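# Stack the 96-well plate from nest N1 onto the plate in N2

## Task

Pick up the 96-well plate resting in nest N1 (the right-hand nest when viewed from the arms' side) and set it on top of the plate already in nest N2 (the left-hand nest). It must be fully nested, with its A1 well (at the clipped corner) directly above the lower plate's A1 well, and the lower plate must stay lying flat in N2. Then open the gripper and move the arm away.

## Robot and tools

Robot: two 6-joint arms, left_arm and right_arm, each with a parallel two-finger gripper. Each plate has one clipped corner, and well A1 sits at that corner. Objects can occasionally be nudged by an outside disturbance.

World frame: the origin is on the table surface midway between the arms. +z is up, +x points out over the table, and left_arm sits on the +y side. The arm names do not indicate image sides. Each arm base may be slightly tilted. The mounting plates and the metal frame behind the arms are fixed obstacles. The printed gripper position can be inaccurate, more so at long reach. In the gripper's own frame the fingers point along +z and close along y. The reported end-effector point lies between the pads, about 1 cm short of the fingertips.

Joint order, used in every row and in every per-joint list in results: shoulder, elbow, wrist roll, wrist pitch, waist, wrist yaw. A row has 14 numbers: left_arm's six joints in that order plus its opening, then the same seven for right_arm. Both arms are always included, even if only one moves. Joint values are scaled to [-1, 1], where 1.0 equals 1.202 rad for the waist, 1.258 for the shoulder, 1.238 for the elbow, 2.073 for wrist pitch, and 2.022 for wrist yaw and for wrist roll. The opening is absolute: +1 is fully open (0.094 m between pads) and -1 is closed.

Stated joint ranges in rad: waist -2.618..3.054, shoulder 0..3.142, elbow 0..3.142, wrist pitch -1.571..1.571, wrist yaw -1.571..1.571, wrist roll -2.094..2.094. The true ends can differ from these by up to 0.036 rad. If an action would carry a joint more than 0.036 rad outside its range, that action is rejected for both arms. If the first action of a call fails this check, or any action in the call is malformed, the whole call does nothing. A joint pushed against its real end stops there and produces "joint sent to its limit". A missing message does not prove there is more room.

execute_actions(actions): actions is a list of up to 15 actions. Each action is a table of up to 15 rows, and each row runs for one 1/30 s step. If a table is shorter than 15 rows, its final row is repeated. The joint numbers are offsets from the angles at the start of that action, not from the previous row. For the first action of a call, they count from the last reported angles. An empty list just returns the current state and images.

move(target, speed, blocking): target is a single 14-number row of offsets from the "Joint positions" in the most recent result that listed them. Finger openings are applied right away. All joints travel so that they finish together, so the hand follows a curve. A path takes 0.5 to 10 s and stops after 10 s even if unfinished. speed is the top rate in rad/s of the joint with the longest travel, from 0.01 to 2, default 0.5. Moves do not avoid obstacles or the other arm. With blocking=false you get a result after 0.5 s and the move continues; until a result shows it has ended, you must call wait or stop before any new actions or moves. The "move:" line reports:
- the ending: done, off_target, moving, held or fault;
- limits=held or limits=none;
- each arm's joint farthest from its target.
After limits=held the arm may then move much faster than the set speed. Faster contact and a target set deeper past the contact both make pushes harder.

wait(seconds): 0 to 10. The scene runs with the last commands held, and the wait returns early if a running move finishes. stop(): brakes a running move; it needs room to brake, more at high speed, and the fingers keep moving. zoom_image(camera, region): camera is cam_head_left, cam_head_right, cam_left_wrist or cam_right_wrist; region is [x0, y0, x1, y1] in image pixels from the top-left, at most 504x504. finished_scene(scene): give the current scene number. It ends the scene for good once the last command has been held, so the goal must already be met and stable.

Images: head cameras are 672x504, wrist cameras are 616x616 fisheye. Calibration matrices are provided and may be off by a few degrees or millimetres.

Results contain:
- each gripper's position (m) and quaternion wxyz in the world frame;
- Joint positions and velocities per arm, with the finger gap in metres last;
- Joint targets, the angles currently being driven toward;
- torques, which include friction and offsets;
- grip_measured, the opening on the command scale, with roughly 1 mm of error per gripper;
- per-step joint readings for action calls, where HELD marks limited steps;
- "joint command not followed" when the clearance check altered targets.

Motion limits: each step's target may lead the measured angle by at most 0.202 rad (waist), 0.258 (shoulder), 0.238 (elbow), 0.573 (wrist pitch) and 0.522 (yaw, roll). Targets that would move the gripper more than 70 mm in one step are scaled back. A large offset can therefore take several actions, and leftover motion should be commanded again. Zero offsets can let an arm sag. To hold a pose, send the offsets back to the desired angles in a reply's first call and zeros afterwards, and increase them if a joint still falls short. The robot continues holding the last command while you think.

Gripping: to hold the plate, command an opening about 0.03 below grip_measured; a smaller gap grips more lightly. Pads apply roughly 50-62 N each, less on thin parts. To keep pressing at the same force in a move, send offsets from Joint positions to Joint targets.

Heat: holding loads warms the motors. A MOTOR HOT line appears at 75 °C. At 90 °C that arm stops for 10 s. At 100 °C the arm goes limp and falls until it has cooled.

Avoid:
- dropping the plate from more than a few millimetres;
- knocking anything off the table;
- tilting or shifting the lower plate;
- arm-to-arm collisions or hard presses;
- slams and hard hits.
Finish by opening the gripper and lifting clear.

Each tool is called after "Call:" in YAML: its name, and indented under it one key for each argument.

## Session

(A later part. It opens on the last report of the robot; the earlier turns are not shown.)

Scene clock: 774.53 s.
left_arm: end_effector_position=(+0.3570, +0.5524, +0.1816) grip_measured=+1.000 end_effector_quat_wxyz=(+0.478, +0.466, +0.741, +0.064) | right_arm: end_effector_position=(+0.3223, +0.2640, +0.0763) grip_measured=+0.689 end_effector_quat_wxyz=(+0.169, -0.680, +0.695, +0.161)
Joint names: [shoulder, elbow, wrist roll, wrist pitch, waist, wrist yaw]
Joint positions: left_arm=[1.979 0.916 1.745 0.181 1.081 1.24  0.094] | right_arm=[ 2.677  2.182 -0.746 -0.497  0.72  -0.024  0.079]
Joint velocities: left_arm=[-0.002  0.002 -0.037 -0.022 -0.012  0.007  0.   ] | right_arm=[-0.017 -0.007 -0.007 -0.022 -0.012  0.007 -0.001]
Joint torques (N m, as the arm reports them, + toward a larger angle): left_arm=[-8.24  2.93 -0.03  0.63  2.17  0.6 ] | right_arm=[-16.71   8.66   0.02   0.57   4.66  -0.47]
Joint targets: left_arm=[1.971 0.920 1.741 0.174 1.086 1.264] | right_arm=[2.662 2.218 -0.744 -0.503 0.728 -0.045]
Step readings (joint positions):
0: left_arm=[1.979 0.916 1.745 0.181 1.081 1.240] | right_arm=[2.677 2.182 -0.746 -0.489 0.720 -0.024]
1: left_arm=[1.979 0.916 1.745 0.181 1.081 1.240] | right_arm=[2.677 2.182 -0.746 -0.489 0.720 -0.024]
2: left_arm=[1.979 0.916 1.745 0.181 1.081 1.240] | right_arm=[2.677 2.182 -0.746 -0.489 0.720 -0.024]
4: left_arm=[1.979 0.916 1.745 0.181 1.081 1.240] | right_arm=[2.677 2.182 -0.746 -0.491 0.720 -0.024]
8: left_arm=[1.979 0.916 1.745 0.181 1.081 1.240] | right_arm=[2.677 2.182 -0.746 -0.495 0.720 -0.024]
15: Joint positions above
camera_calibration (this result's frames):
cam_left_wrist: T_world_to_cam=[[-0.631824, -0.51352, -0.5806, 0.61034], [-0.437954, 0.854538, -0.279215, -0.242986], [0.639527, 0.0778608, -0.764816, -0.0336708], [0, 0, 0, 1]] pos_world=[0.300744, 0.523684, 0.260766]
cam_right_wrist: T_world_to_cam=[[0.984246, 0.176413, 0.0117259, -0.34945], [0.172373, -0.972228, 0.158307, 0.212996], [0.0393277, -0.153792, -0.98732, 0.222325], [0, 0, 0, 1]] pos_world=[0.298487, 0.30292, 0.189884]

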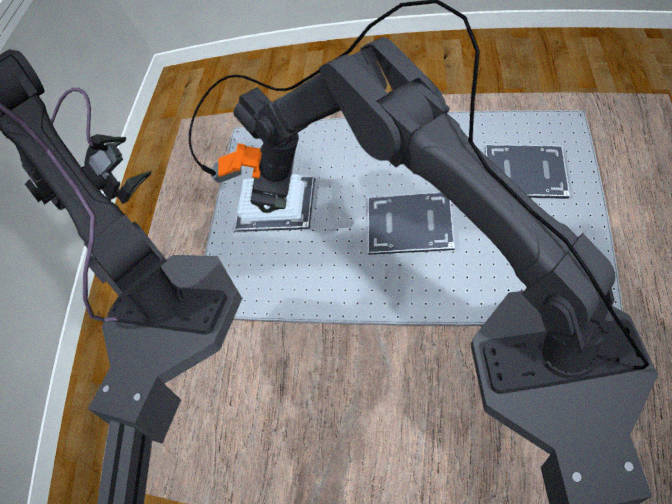

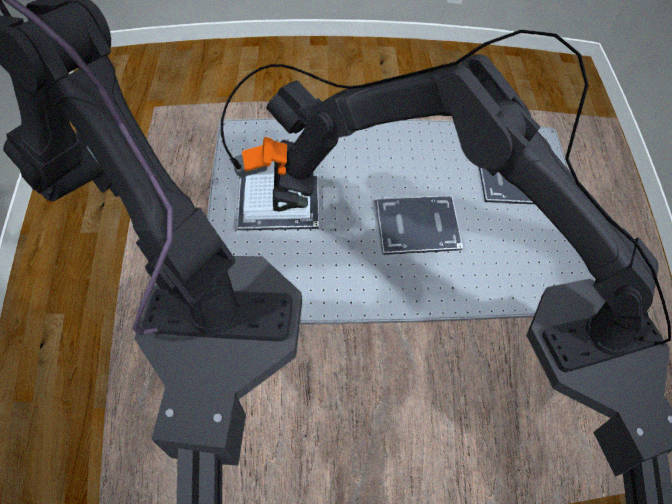

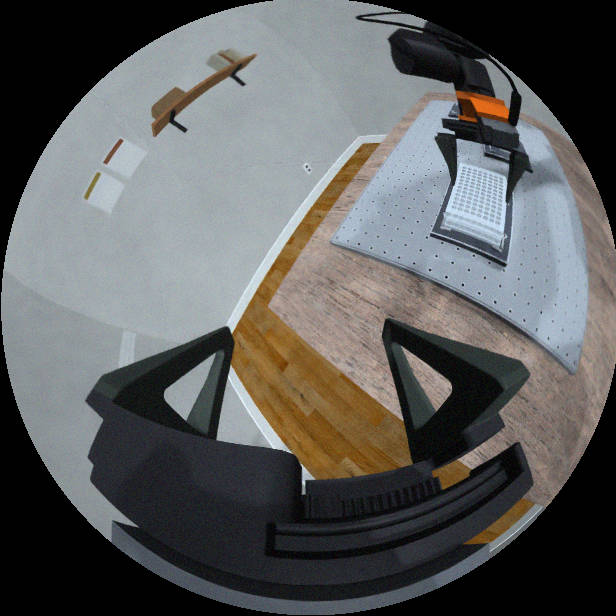

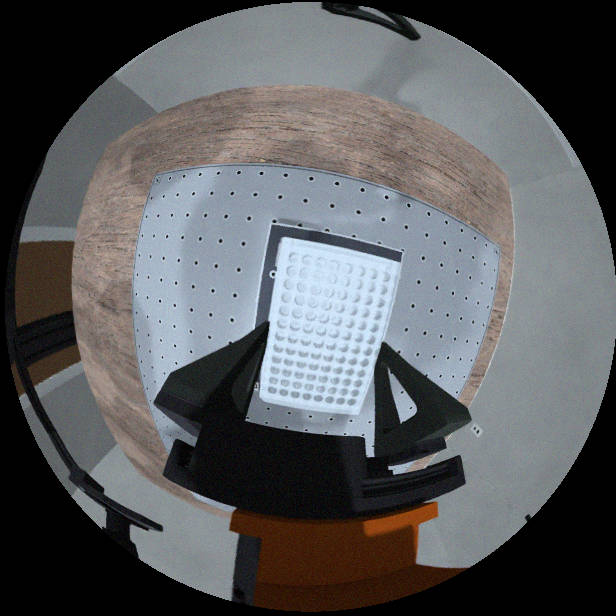

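Call:
execute_actions:
  actions:
    - [[-0.0064,0.0032,-0.002,-0.0034,0.0042,0.012,1,-0.008,0.0291,0.001,-0.003,0.0067,-0.0104,0.66],[-0.0064,0.0032,-0.002,-0.0034,0.0042,0.012,1,-0.004,0.0291,0.001,-0.003,0.0067,-0.0104,0.66],[-0.0064,0.0032,-0.002,-0.0034,0.0042,0.012,1,0.0,0.0291,0.001,-0.003,0.0067,-0.0104,0.66],[-0.0064,0.0032,-0.002,-0.0034,0.0042,0.012,1,0.003,0.0291,0.001,-0.003,0.0067,-0.0104,0.66],[-0.0064,0.0032,-0.002,-0.0034,0.0042,0.012,1,0.003,0.0291,0.001,-0.003,0.0067,-0.0104,0.66],[-0.0064,0.0032,-0.002,-0.0034,0.0042,0.012,1,0.003,0.0291,0.001,-0.003,0.0067,-0.0104,0.66],[-0.0064,0.0032,-0.002,-0.0034,0.0042,0.012,1,0.003,0.0291,0.001,-0.003,0.0067,-0.0104,0.66],[-0.0064,0.0032,-0.002,-0.0034,0.0042,0.012,1,0.0,0.0291,0.001,-0.003,0.0067,-0.0104,0.66],[-0.0064,0.0032,-0.002,-0.0034,0.0042,0.012,1,-0.004,0.0291,0.001,-0.003,0.0067,-0.0104,0.66]]

Scene clock: 784.90 s.
left_arm: end_effector_position=(+0.3570, +0.5524, +0.1816) grip_measured=+1.000 end_effector_quat_wxyz=(+0.478, +0.466, +0.741, +0.064) | right_arm: end_effector_position=(+0.3186, +0.2629, +0.0704) grip_measured=+0.689 end_effector_quat_wxyz=(+0.164, -0.682, +0.695, +0.161)
Joint names: [shoulder, elbow, wrist roll, wrist pitch, waist, wrist yaw]
Joint positions: left_arm=[1.979 0.916 1.745 0.181 1.081 1.24  0.094] | right_arm=[ 2.689  2.182 -0.746 -0.497  0.72  -0.026  0.079]
Joint velocities: left_arm=[ 0.002  0.007 -0.007  0.037 -0.012 -0.022  0.   ] | right_arm=[ 0.007  0.002 -0.007 -0.007 -0.012  0.022 -0.   ]
Joint torques (N m, as the arm reports them, + toward a larger angle): left_arm=[-8.25  2.94 -0.03  0.63  2.17  0.6 ] | right_arm=[-16.73   8.7    0.03   0.53   4.93  -0.45]
Joint targets: left_arm=[1.971 0.920 1.741 0.174 1.086 1.264] | right_arm=[2.672 2.218 -0.744 -0.503 0.728 -0.045]
Step readings (joint positions):
0: left_arm=[1.979 0.916 1.745 0.181 1.081 1.240] | right_arm=[2.677 2.182 -0.746 -0.497 0.720 -0.024]
1: left_arm=[1.979 0.916 1.745 0.181 1.081 1.240] | right_arm=[2.677 2.182 -0.746 -0.497 0.720 -0.024]
2: left_arm=[1.979 0.916 1.745 0.181 1.081 1.240] | right_arm=[2.677 2.182 -0.746 -0.497 0.720 -0.024]
4: left_arm=[1.979 0.916 1.745 0.181 1.081 1.240] | right_arm=[2.679 2.182 -0.746 -0.497 0.720 -0.024]
8: left_arm=[1.979 0.916 1.745 0.181 1.081 1.240] | right_arm=[2.687 2.182 -0.746 -0.497 0.720 -0.024]
15: Joint positions above
camera_calibration (this result's frames):
cam_left_wrist: T_world_to_cam=[[-0.631824, -0.51352, -0.5806, 0.61034], [-0.437954, 0.854538, -0.279215, -0.242986], [0.639527, 0.0778608, -0.764816, -0.0336708], [0, 0, 0, 1]] pos_world=[0.300744, 0.523684, 0.260766]
cam_right_wrist: T_world_to_cam=[[0.983617, 0.180259, 0.00216756, -0.345657], [0.177482, -0.970435, 0.163573, 0.211064], [0.0315889, -0.160508, -0.986529, 0.220617], [0, 0, 0, 1]] pos_world=[0.295565, 0.302542, 0.18387]

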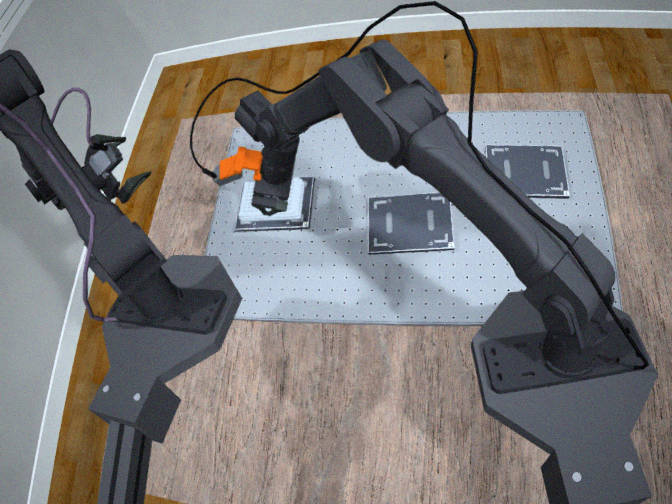

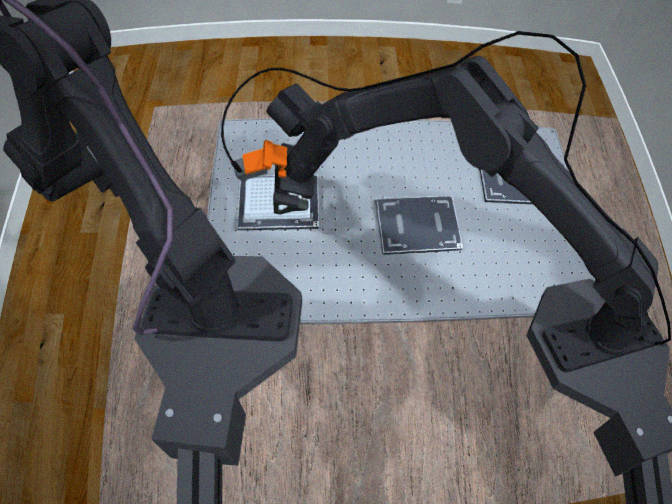

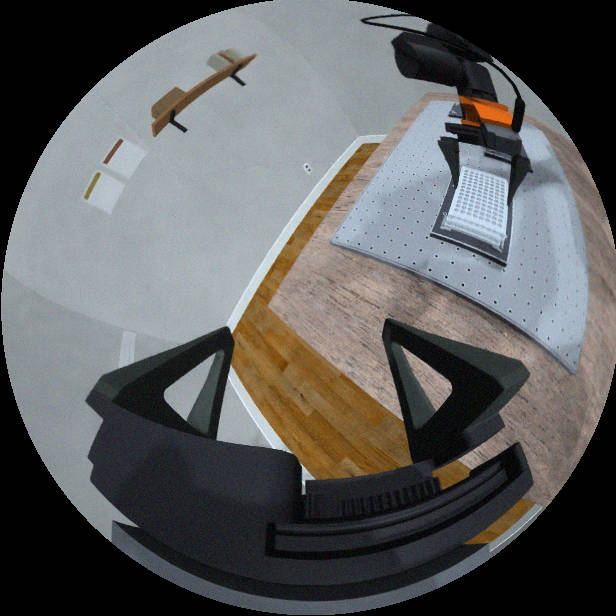

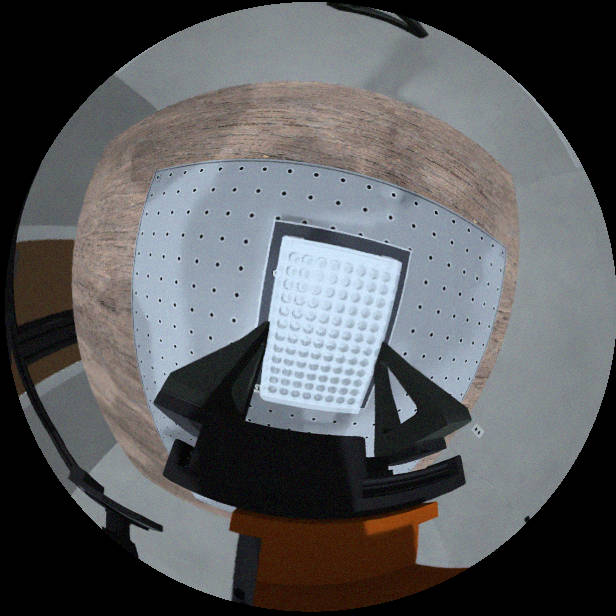

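Call:
zoom_image:
  camera: "cam_right_wrist"
  region: [240, 190, 430, 340]

Call:
zoom_image:
  camera: "cam_left_wrist"
  region: [420, 170, 530, 280]

Region (240, 190, 430, 340) of cam_right_wrist's 616x616 image, scaled by 2.653, with more detail than that image has; it fills the top 398 rows of this view, and the rest is white.

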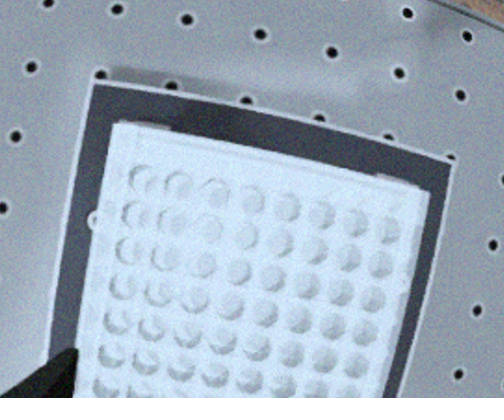

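Region (420, 170, 530, 280) of cam_left_wrist's 616x616 image, scaled by 4.582, with more detail than that image has.

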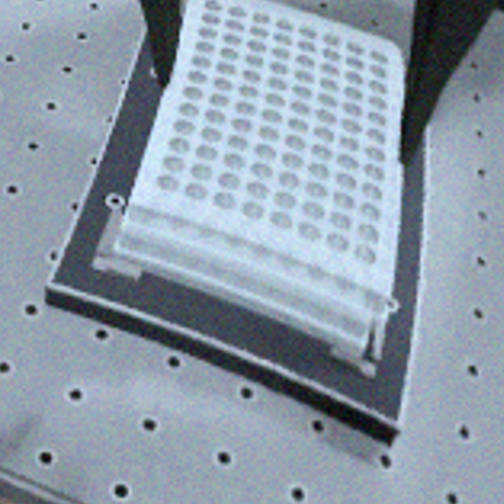

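Call:
execute_actions:
  actions:
    - [[-0.0064,0.0032,-0.002,-0.0034,0.0042,0.012,1,-0.0135,0.0291,0.001,0.004,0.0067,-0.0094,0.66],[-0.0064,0.0032,-0.002,-0.0034,0.0042,0.012,1,-0.0135,0.0291,0.001,0.008,0.0067,-0.0094,0.66],[-0.0064,0.0032,-0.002,-0.0034,0.0042,0.012,1,-0.0135,0.0291,0.001,0.011,0.0067,-0.0094,0.66],[-0.0064,0.0032,-0.002,-0.0034,0.0042,0.012,1,-0.0135,0.0291,0.001,0.013,0.005,-0.0094,0.66],[-0.0064,0.0032,-0.002,-0.0034,0.0042,0.012,1,-0.0135,0.0291,0.001,0.013,0.003,-0.0094,0.66],[-0.0064,0.0032,-0.002,-0.0034,0.0042,0.012,1,-0.0135,0.0291,0.001,0.013,0.001,-0.0094,0.66],[-0.0064,0.0032,-0.002,-0.0034,0.0042,0.012,1,-0.0135,0.0291,0.001,0.013,0.0,-0.0094,0.66]]

Scene clock: 812.20 s.
left_arm: end_effector_position=(+0.3570, +0.5524, +0.1816) grip_measured=+1.000 end_effector_quat_wxyz=(+0.478, +0.466, +0.741, +0.064) | right_arm: end_effector_position=(+0.3199, +0.2642, +0.0710) grip_measured=+0.689 end_effector_quat_wxyz=(+0.168, -0.681, +0.694, +0.162)
Joint names: [shoulder, elbow, wrist roll, wrist pitch, waist, wrist yaw]
Joint positions: left_arm=[1.979 0.916 1.745 0.181 1.081 1.24  0.094] | right_arm=[ 2.689  2.182 -0.746 -0.489  0.72  -0.026  0.079]
Joint velocities: left_arm=[-0.007  0.007  0.022 -0.051  0.007 -0.007  0.   ] | right_arm=[ 0.012  0.007 -0.022 -0.037  0.012  0.007 -0.001]
Joint torques (N m, as the arm reports them, + toward a larger angle): left_arm=[-8.24  2.93 -0.03  0.63  2.17  0.6 ] | right_arm=[-16.84   8.6    0.02   0.78   3.99  -0.44]
Joint targets: left_arm=[1.971 0.920 1.741 0.174 1.086 1.264] | right_arm=[2.672 2.218 -0.744 -0.470 0.720 -0.044]
Step readings (joint positions):
0: left_arm=[1.979 0.916 1.745 0.181 1.081 1.240] | right_arm=[2.689 2.182 -0.746 -0.497 0.720 -0.026]
1: left_arm=[1.979 0.916 1.745 0.181 1.081 1.240] | right_arm=[2.689 2.182 -0.746 -0.497 0.720 -0.026]
2: left_arm=[1.979 0.916 1.745 0.181 1.081 1.240] | right_arm=[2.689 2.182 -0.746 -0.497 0.720 -0.026]
4: left_arm=[1.979 0.916 1.745 0.181 1.081 1.240] | right_arm=[2.689 2.182 -0.746 -0.494 0.720 -0.026]
8: left_arm=[1.979 0.916 1.745 0.181 1.081 1.240] | right_arm=[2.689 2.182 -0.746 -0.490 0.720 -0.026]
15: Joint positions above
camera_calibration (this result's frames):
cam_left_wrist: T_world_to_cam=[[-0.631824, -0.51352, -0.5806, 0.61034], [-0.437954, 0.854538, -0.279215, -0.242986], [0.639527, 0.0778608, -0.764816, -0.0336708], [0, 0, 0, 1]] pos_world=[0.300744, 0.523684, 0.260766]
cam_right_wrist: T_world_to_cam=[[0.983974, 0.178132, 0.00799103, -0.347169], [0.174637, -0.971784, 0.158549, 0.213623], [0.0360081, -0.154612, -0.987319, 0.218542], [0, 0, 0, 1]] pos_world=[0.296429, 0.303226, 0.184675]

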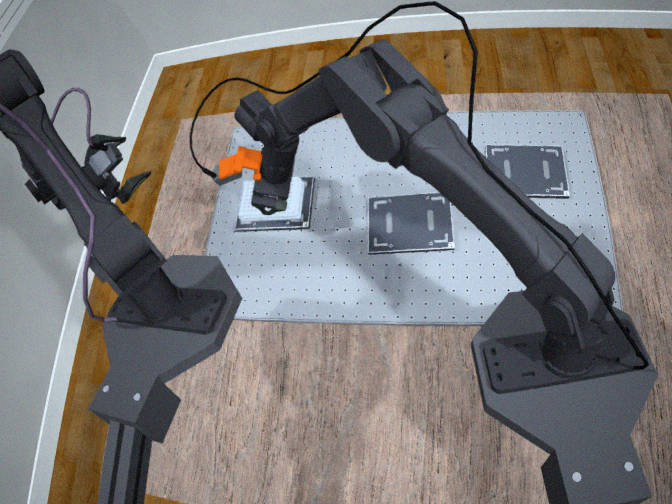

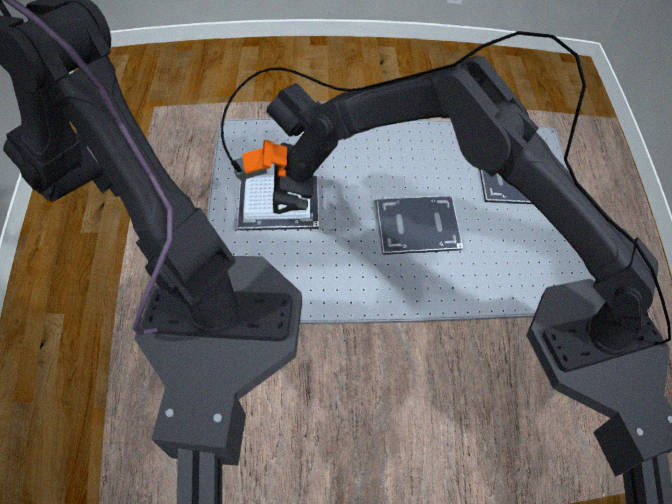

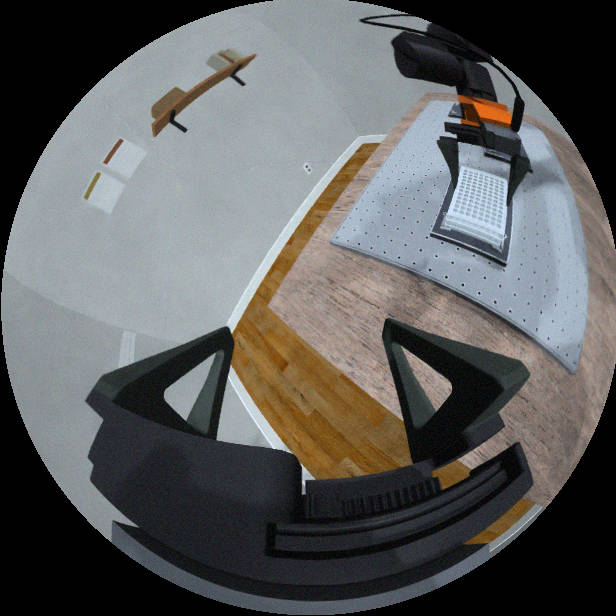

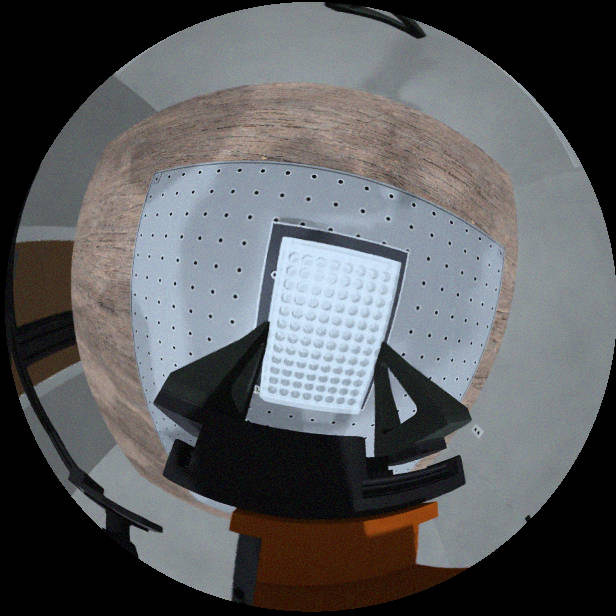

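Call:
execute_actions:
  actions:
    - [[-0.0064,0.0032,-0.002,-0.0034,0.0042,0.012,1,-0.0135,0.0291,0.001,0.009,-0.004,-0.0094,0.66],[-0.0064,0.0032,-0.002,-0.0034,0.0042,0.012,1,-0.0135,0.0291,0.001,0.009,-0.007,-0.0094,0.66],[-0.0064,0.0032,-0.002,-0.0034,0.0042,0.012,1,-0.0135,0.0291,0.001,0.009,-0.007,-0.0094,0.66],[-0.0064,0.0032,-0.002,-0.0034,0.0042,0.012,1,-0.0135,0.0291,0.001,0.009,-0.007,-0.0094,0.66],[-0.0064,0.0032,-0.002,-0.0034,0.0042,0.012,1,-0.0135,0.0291,0.001,0.009,0.0,-0.0094,0.66]]

Scene clock: 818.00 s.
left_arm: end_effector_position=(+0.3570, +0.5524, +0.1816) grip_measured=+1.000 end_effector_quat_wxyz=(+0.478, +0.466, +0.741, +0.064) | right_arm: end_effector_position=(+0.3224, +0.2622, +0.0702) grip_measured=+0.689 end_effector_quat_wxyz=(+0.167, -0.679, +0.696, +0.163)
Joint names: [shoulder, elbow, wrist roll, wrist pitch, waist, wrist yaw]
Joint positions: left_arm=[1.979 0.916 1.745 0.181 1.081 1.24  0.094] | right_arm=[ 2.689  2.182 -0.746 -0.489  0.713 -0.031  0.079]
Joint velocities: left_arm=[-0.007  0.012 -0.037  0.037  0.007 -0.022  0.   ] | right_arm=[-0.007 -0.012 -0.066 -0.051 -0.002 -0.051 -0.001]
Joint torques (N m, as the arm reports them, + toward a larger angle): left_arm=[-8.24  2.93 -0.03  0.63  2.17  0.6 ] | right_arm=[-16.82   8.66   0.02   0.78   4.48  -0.41]
Joint targets: left_arm=[1.971 0.920 1.741 0.174 1.086 1.264] | right_arm=[2.672 2.218 -0.744 -0.470 0.720 -0.045]
Step readings (joint positions):
0: left_arm=[1.979 0.916 1.745 0.181 1.081 1.240] | right_arm=[2.689 2.182 -0.746 -0.489 0.720 -0.026]
1: left_arm=[1.979 0.916 1.745 0.181 1.081 1.240] | right_arm=[2.689 2.182 -0.746 -0.489 0.719 -0.026]
2: left_arm=[1.979 0.916 1.745 0.181 1.081 1.240] | right_arm=[2.689 2.182 -0.746 -0.489 0.718 -0.026]
4: left_arm=[1.979 0.916 1.745 0.181 1.081 1.240] | right_arm=[2.689 2.182 -0.746 -0.489 0.715 -0.026]
8: left_arm=[1.979 0.916 1.745 0.181 1.081 1.240] | right_arm=[2.689 2.182 -0.746 -0.489 0.713 -0.030]
15: Joint positions above
camera_calibration (this result's frames):
cam_left_wrist: T_world_to_cam=[[-0.631824, -0.51352, -0.5806, 0.61034], [-0.437954, 0.854538, -0.279215, -0.242986], [0.639527, 0.0778608, -0.764816, -0.0336708], [0, 0, 0, 1]] pos_world=[0.300744, 0.523684, 0.260766]
cam_right_wrist: T_world_to_cam=[[0.984811, 0.173546, 0.00544673, -0.348122], [0.170557, -0.972772, 0.156921, 0.213059], [0.0325315, -0.153609, -0.987596, 0.218144], [0, 0, 0, 1]] pos_world=[0.299399, 0.301182, 0.1839]

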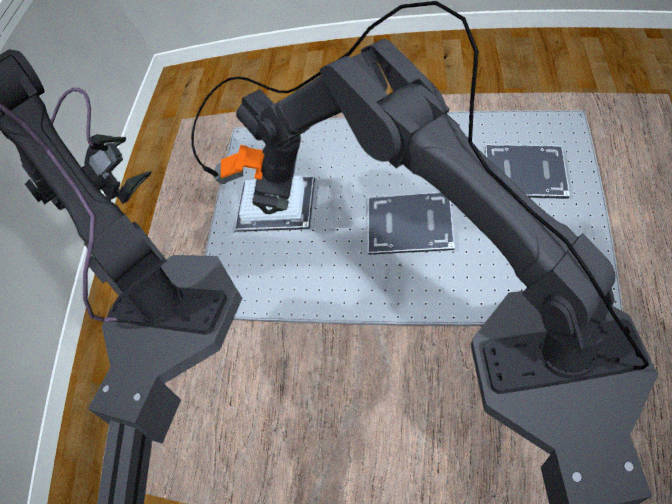

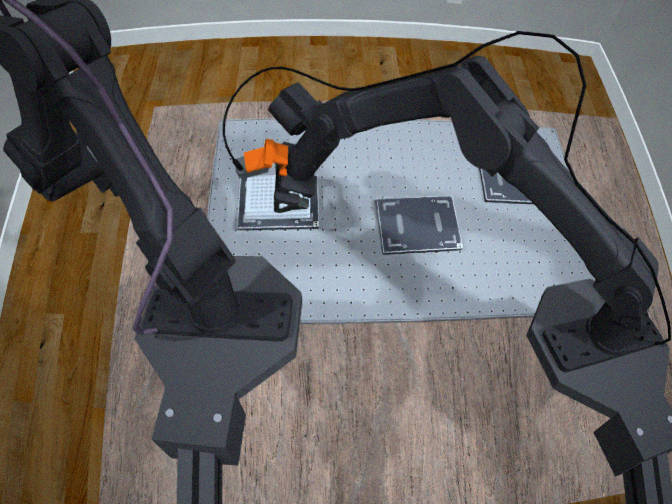

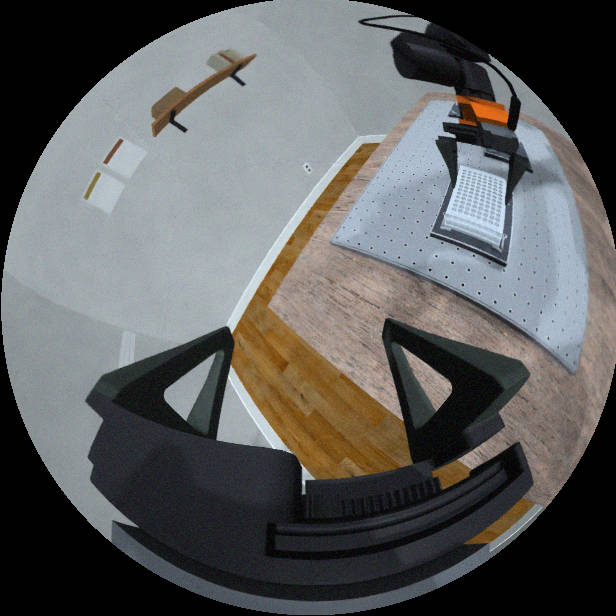

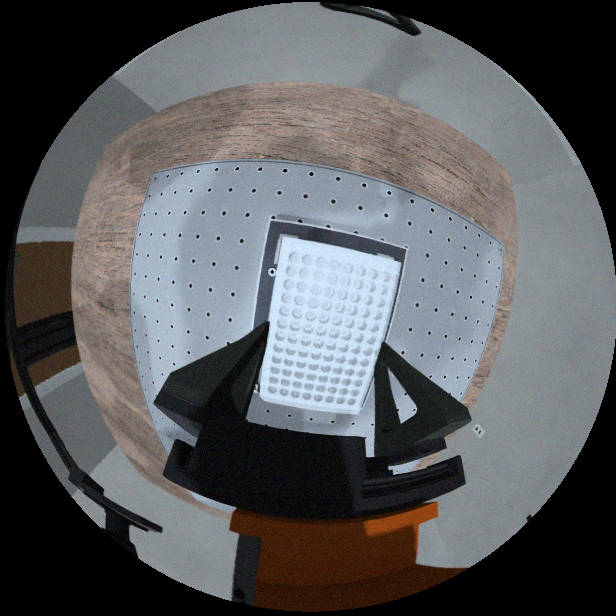

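Call:
zoom_image:
  camera: "cam_right_wrist"
  region: [240, 190, 430, 340]

Call:
zoom_image:
  camera: "cam_left_wrist"
  region: [420, 170, 530, 280]

Region (240, 190, 430, 340) of cam_right_wrist's 616x616 image, scaled by 2.653, with more detail than that image has; it fills the top 398 rows of this view, and the rest is white.

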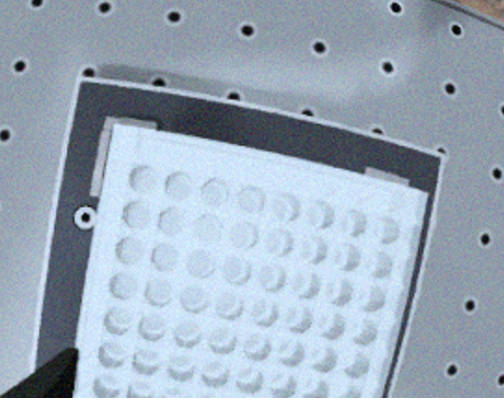

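Region (420, 170, 530, 280) of cam_left_wrist's 616x616 image, scaled by 4.582, with more detail than that image has.

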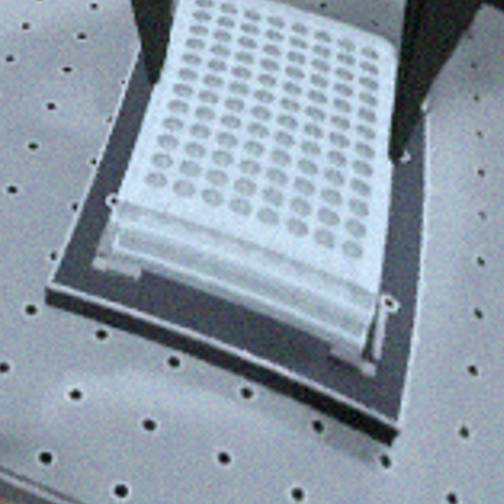

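Call:
execute_actions:
  actions:
    - [[-0.0064,0.0032,-0.002,-0.0034,0.0042,0.012,1,-0.0135,0.0291,0.001,0.009,0.012,-0.004,0.66],[-0.0064,0.0032,-0.002,-0.0034,0.0042,0.012,1,-0.0135,0.0291,0.001,0.009,0.016,-0.004,0.66],[-0.0064,0.0032,-0.002,-0.0034,0.0042,0.012,1,-0.0135,0.0291,0.001,0.009,0.0187,-0.004,0.66]]

Scene clock: 838.43 s.
left_arm: end_effector_position=(+0.3570, +0.5524, +0.1816) grip_measured=+1.000 end_effector_quat_wxyz=(+0.478, +0.466, +0.741, +0.064) | right_arm: end_effector_position=(+0.3224, +0.2622, +0.0702) grip_measured=+0.689 end_effector_quat_wxyz=(+0.167, -0.679, +0.696, +0.163)
Joint names: [shoulder, elbow, wrist roll, wrist pitch, waist, wrist yaw]
Joint positions: left_arm=[1.979 0.916 1.745 0.181 1.081 1.24  0.094] | right_arm=[ 2.689  2.182 -0.746 -0.489  0.713 -0.031  0.079]
Joint velocities: left_arm=[-0.022  0.017 -0.022 -0.007  0.027  0.037  0.   ] | right_arm=[ 0.012 -0.027 -0.095  0.007 -0.017  0.007 -0.   ]
Joint torques (N m, as the arm reports them, + toward a larger angle): left_arm=[-8.25  2.93 -0.03  0.63  2.17  0.6 ] | right_arm=[-16.88   8.6    0.03   0.78   5.86  -0.32]
Joint targets: left_arm=[1.971 0.920 1.741 0.174 1.086 1.264] | right_arm=[2.672 2.218 -0.744 -0.470 0.735 -0.039]
Step readings (joint positions):
0: left_arm=[1.979 0.916 1.745 0.181 1.081 1.240] | right_arm=[2.689 2.182 -0.746 -0.489 0.713 -0.031]
1: left_arm=[1.979 0.916 1.745 0.181 1.081 1.240] | right_arm=[2.689 2.182 -0.746 -0.489 0.713 -0.031]
2: left_arm=[1.979 0.916 1.745 0.181 1.081 1.240] | right_arm=[2.689 2.182 -0.746 -0.489 0.713 -0.031]
4: left_arm=[1.979 0.916 1.745 0.181 1.081 1.240] | right_arm=[2.689 2.182 -0.746 -0.489 0.713 -0.031]
8: left_arm=[1.979 0.916 1.745 0.181 1.081 1.240] | right_arm=[2.689 2.182 -0.746 -0.489 0.713 -0.031]
15: Joint positions above
camera_calibration (this result's frames):
cam_left_wrist: T_world_to_cam=[[-0.631824, -0.51352, -0.5806, 0.61034], [-0.437954, 0.854538, -0.279215, -0.242986], [0.639527, 0.0778608, -0.764816, -0.0336708], [0, 0, 0, 1]] pos_world=[0.300744, 0.523684, 0.260766]
cam_right_wrist: T_world_to_cam=[[0.984811, 0.173546, 0.00544673, -0.348122], [0.170557, -0.972772, 0.156921, 0.213059], [0.0325315, -0.153609, -0.987596, 0.218144], [0, 0, 0, 1]] pos_world=[0.299399, 0.301182, 0.1839]

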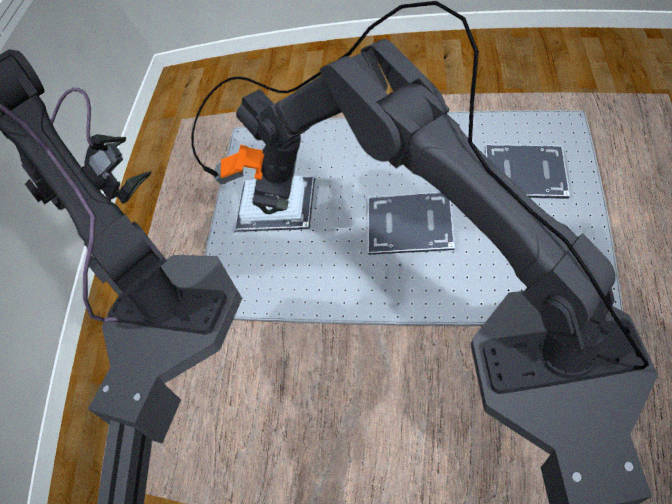

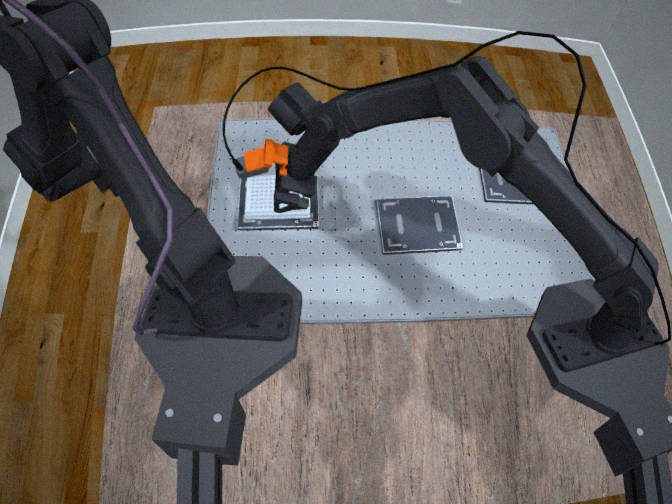

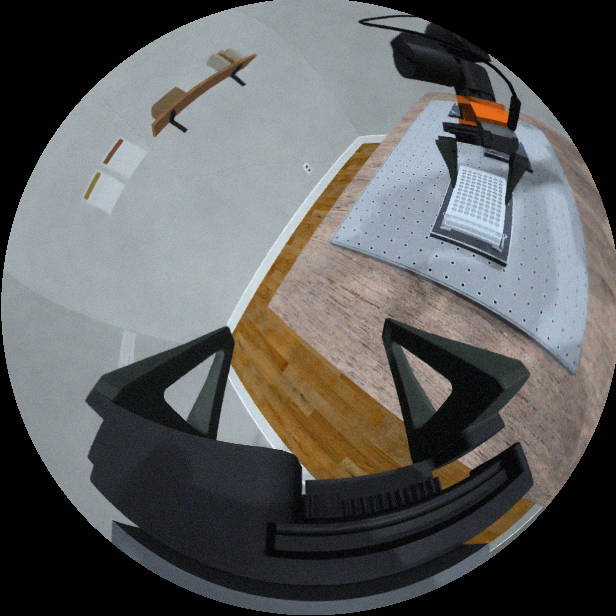

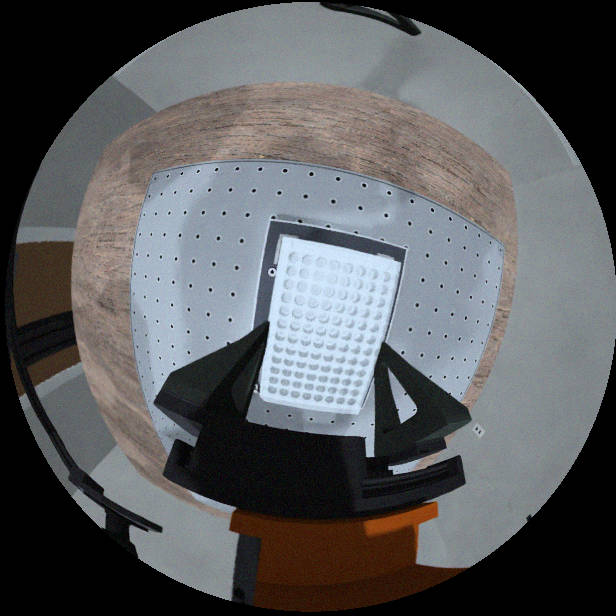

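Call:
zoom_image:
  camera: "cam_left_wrist"
  region: [435, 200, 515, 260]

Call:
zoom_image:
  camera: "cam_head_right"
  region: [220, 140, 340, 240]

Region (435, 200, 515, 260) of cam_left_wrist's 616x616 image, scaled by 6.300, with more detail than that image has; it fills the top 378 rows of this view, and the rest is white.

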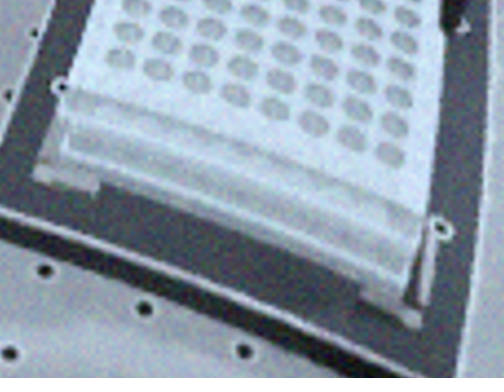

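Region (220, 140, 340, 240) of cam_head_right's 672x504 image, scaled by 4.200, with more detail than that image has.

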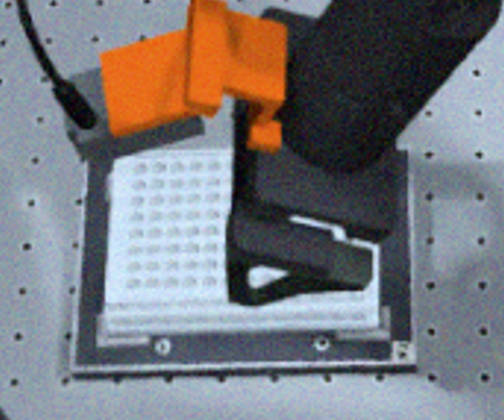

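Call:
execute_actions:
  actions:
    - [[-0.0064,0.0032,-0.002,-0.0034,0.0042,0.012,1,-0.010,0.0291,0.001,0.009,0.010,-0.004,0.66],[-0.0064,0.0032,-0.002,-0.0034,0.0042,0.012,1,-0.006,0.0291,0.001,0.009,0.007,-0.004,0.66],[-0.0064,0.0032,-0.002,-0.0034,0.0042,0.012,1,-0.002,0.0291,0.001,0.009,0.007,-0.004,0.66],[-0.0064,0.0032,-0.002,-0.0034,0.0042,0.012,1,0.001,0.0291,0.001,0.009,0.007,-0.004,0.66],[-0.0064,0.0032,-0.002,-0.0034,0.0042,0.012,1,0.003,0.0291,0.001,0.009,0.007,-0.004,0.66]]

Scene clock: 853.17 s.
left_arm: end_effector_position=(+0.3570, +0.5524, +0.1816) grip_measured=+1.000 end_effector_quat_wxyz=(+0.478, +0.466, +0.741, +0.064) | right_arm: end_effector_position=(+0.3222, +0.2627, +0.0682) grip_measured=+0.689 end_effector_quat_wxyz=(+0.168, -0.679, +0.696, +0.163)
Joint names: [shoulder, elbow, wrist roll, wrist pitch, waist, wrist yaw]
Joint positions: left_arm=[1.979 0.916 1.745 0.181 1.081 1.24  0.094] | right_arm=[ 2.693  2.182 -0.746 -0.482  0.713 -0.03   0.079]
Joint velocities: left_arm=[-0.002 -0.012  0.007 -0.051 -0.007  0.066  0.   ] | right_arm=[ 0.012 -0.012 -0.007 -0.022  0.027 -0.081 -0.   ]
Joint torques (N m, as the arm reports them, + toward a larger angle): left_arm=[-8.24  2.93 -0.03  0.63  2.17  0.6 ] | right_arm=[-15.38   8.55   0.03   0.72   4.61  -0.33]
Joint targets: left_arm=[1.971 0.920 1.741 0.174 1.086 1.264] | right_arm=[2.692 2.218 -0.744 -0.470 0.721 -0.038]
Step readings (joint positions):
0: left_arm=[1.979 0.916 1.745 0.181 1.081 1.240] | right_arm=[2.689 2.182 -0.746 -0.489 0.713 -0.031]
1: left_arm=[1.979 0.916 1.745 0.181 1.081 1.240] | right_arm=[2.689 2.182 -0.746 -0.489 0.713 -0.031]
2: left_arm=[1.979 0.916 1.745 0.181 1.081 1.240] | right_arm=[2.689 2.182 -0.746 -0.489 0.713 -0.031]
4: left_arm=[1.979 0.916 1.745 0.181 1.081 1.240] | right_arm=[2.689 2.182 -0.746 -0.489 0.713 -0.031]
8: left_arm=[1.979 0.916 1.745 0.181 1.081 1.240] | right_arm=[2.693 2.182 -0.746 -0.484 0.713 -0.030]
15: Joint positions above
camera_calibration (this result's frames):
cam_left_wrist: T_world_to_cam=[[-0.631824, -0.51352, -0.5806, 0.61034], [-0.437954, 0.854538, -0.279215, -0.242986], [0.639527, 0.0778608, -0.764816, -0.0336708], [0, 0, 0, 1]] pos_world=[0.300744, 0.523684, 0.260766]
cam_right_wrist: T_world_to_cam=[[0.984933, 0.172779, 0.00736037, -0.347981], [0.169542, -0.973119, 0.155869, 0.2144], [0.0340935, -0.152273, -0.98775, 0.215473], [0, 0, 0, 1]] pos_world=[0.299042, 0.301571, 0.181976]

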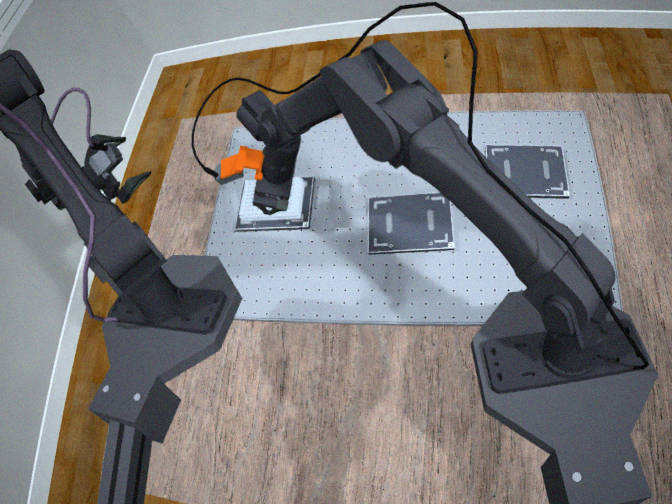

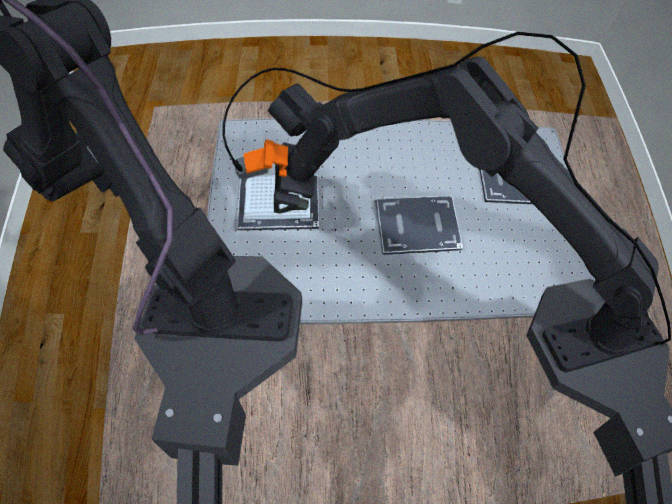

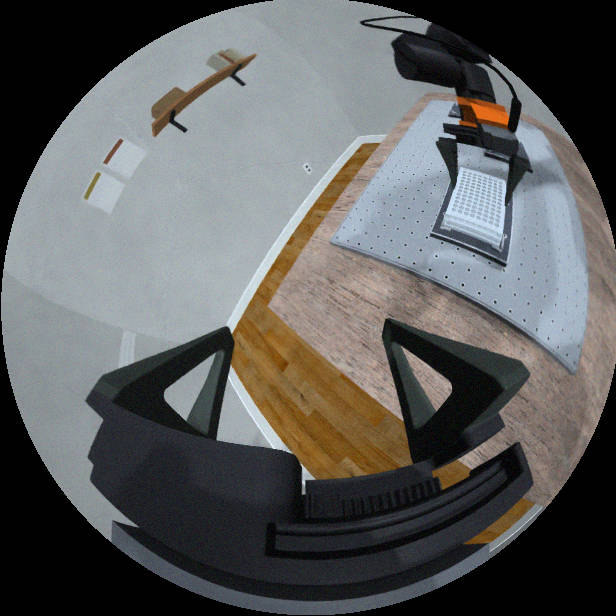

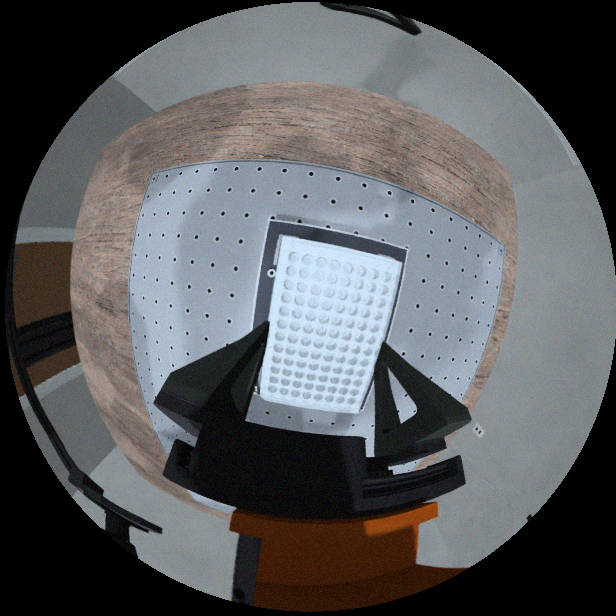

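Call:
zoom_image:
  camera: "cam_right_wrist"
  region: [240, 190, 430, 340]

Call:
zoom_image:
  camera: "cam_left_wrist"
  region: [435, 200, 515, 260]

Region (240, 190, 430, 340) of cam_right_wrist's 616x616 image, scaled by 2.653, with more detail than that image has; it fills the top 398 rows of this view, and the rest is white.

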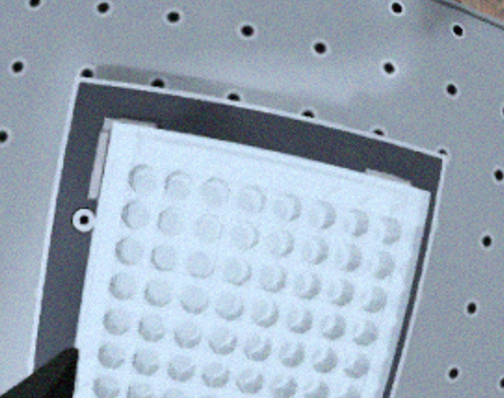

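Region (435, 200, 515, 260) of cam_left_wrist's 616x616 image, scaled by 6.300, with more detail than that image has; it fills the top 378 rows of this view, and the rest is white.

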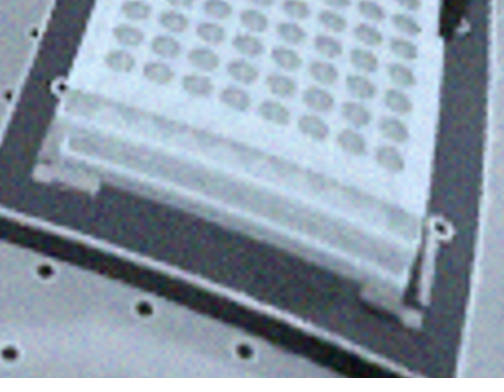

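Call:
zoom_image:
  camera: "cam_left_wrist"
  region: [436, 205, 476, 240]

Call:
zoom_image:
  camera: "cam_right_wrist"
  region: [240, 320, 430, 430]

Region (436, 205, 476, 240) of cam_left_wrist's 616x616 image, scaled by 12.600, with more detail than that image has; it fills the top 441 rows of this view, and the rest is white.

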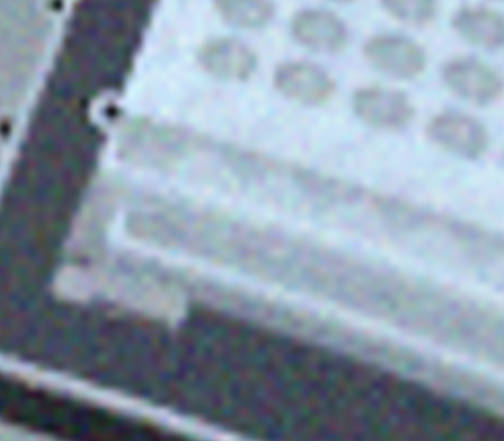

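Region (240, 320, 430, 430) of cam_right_wrist's 616x616 image, scaled by 2.653, with more detail than that image has; it fills the top 292 rows of this view, and the rest is white.

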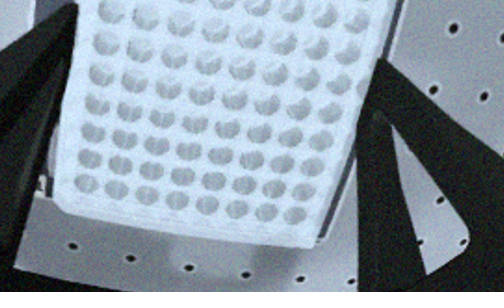

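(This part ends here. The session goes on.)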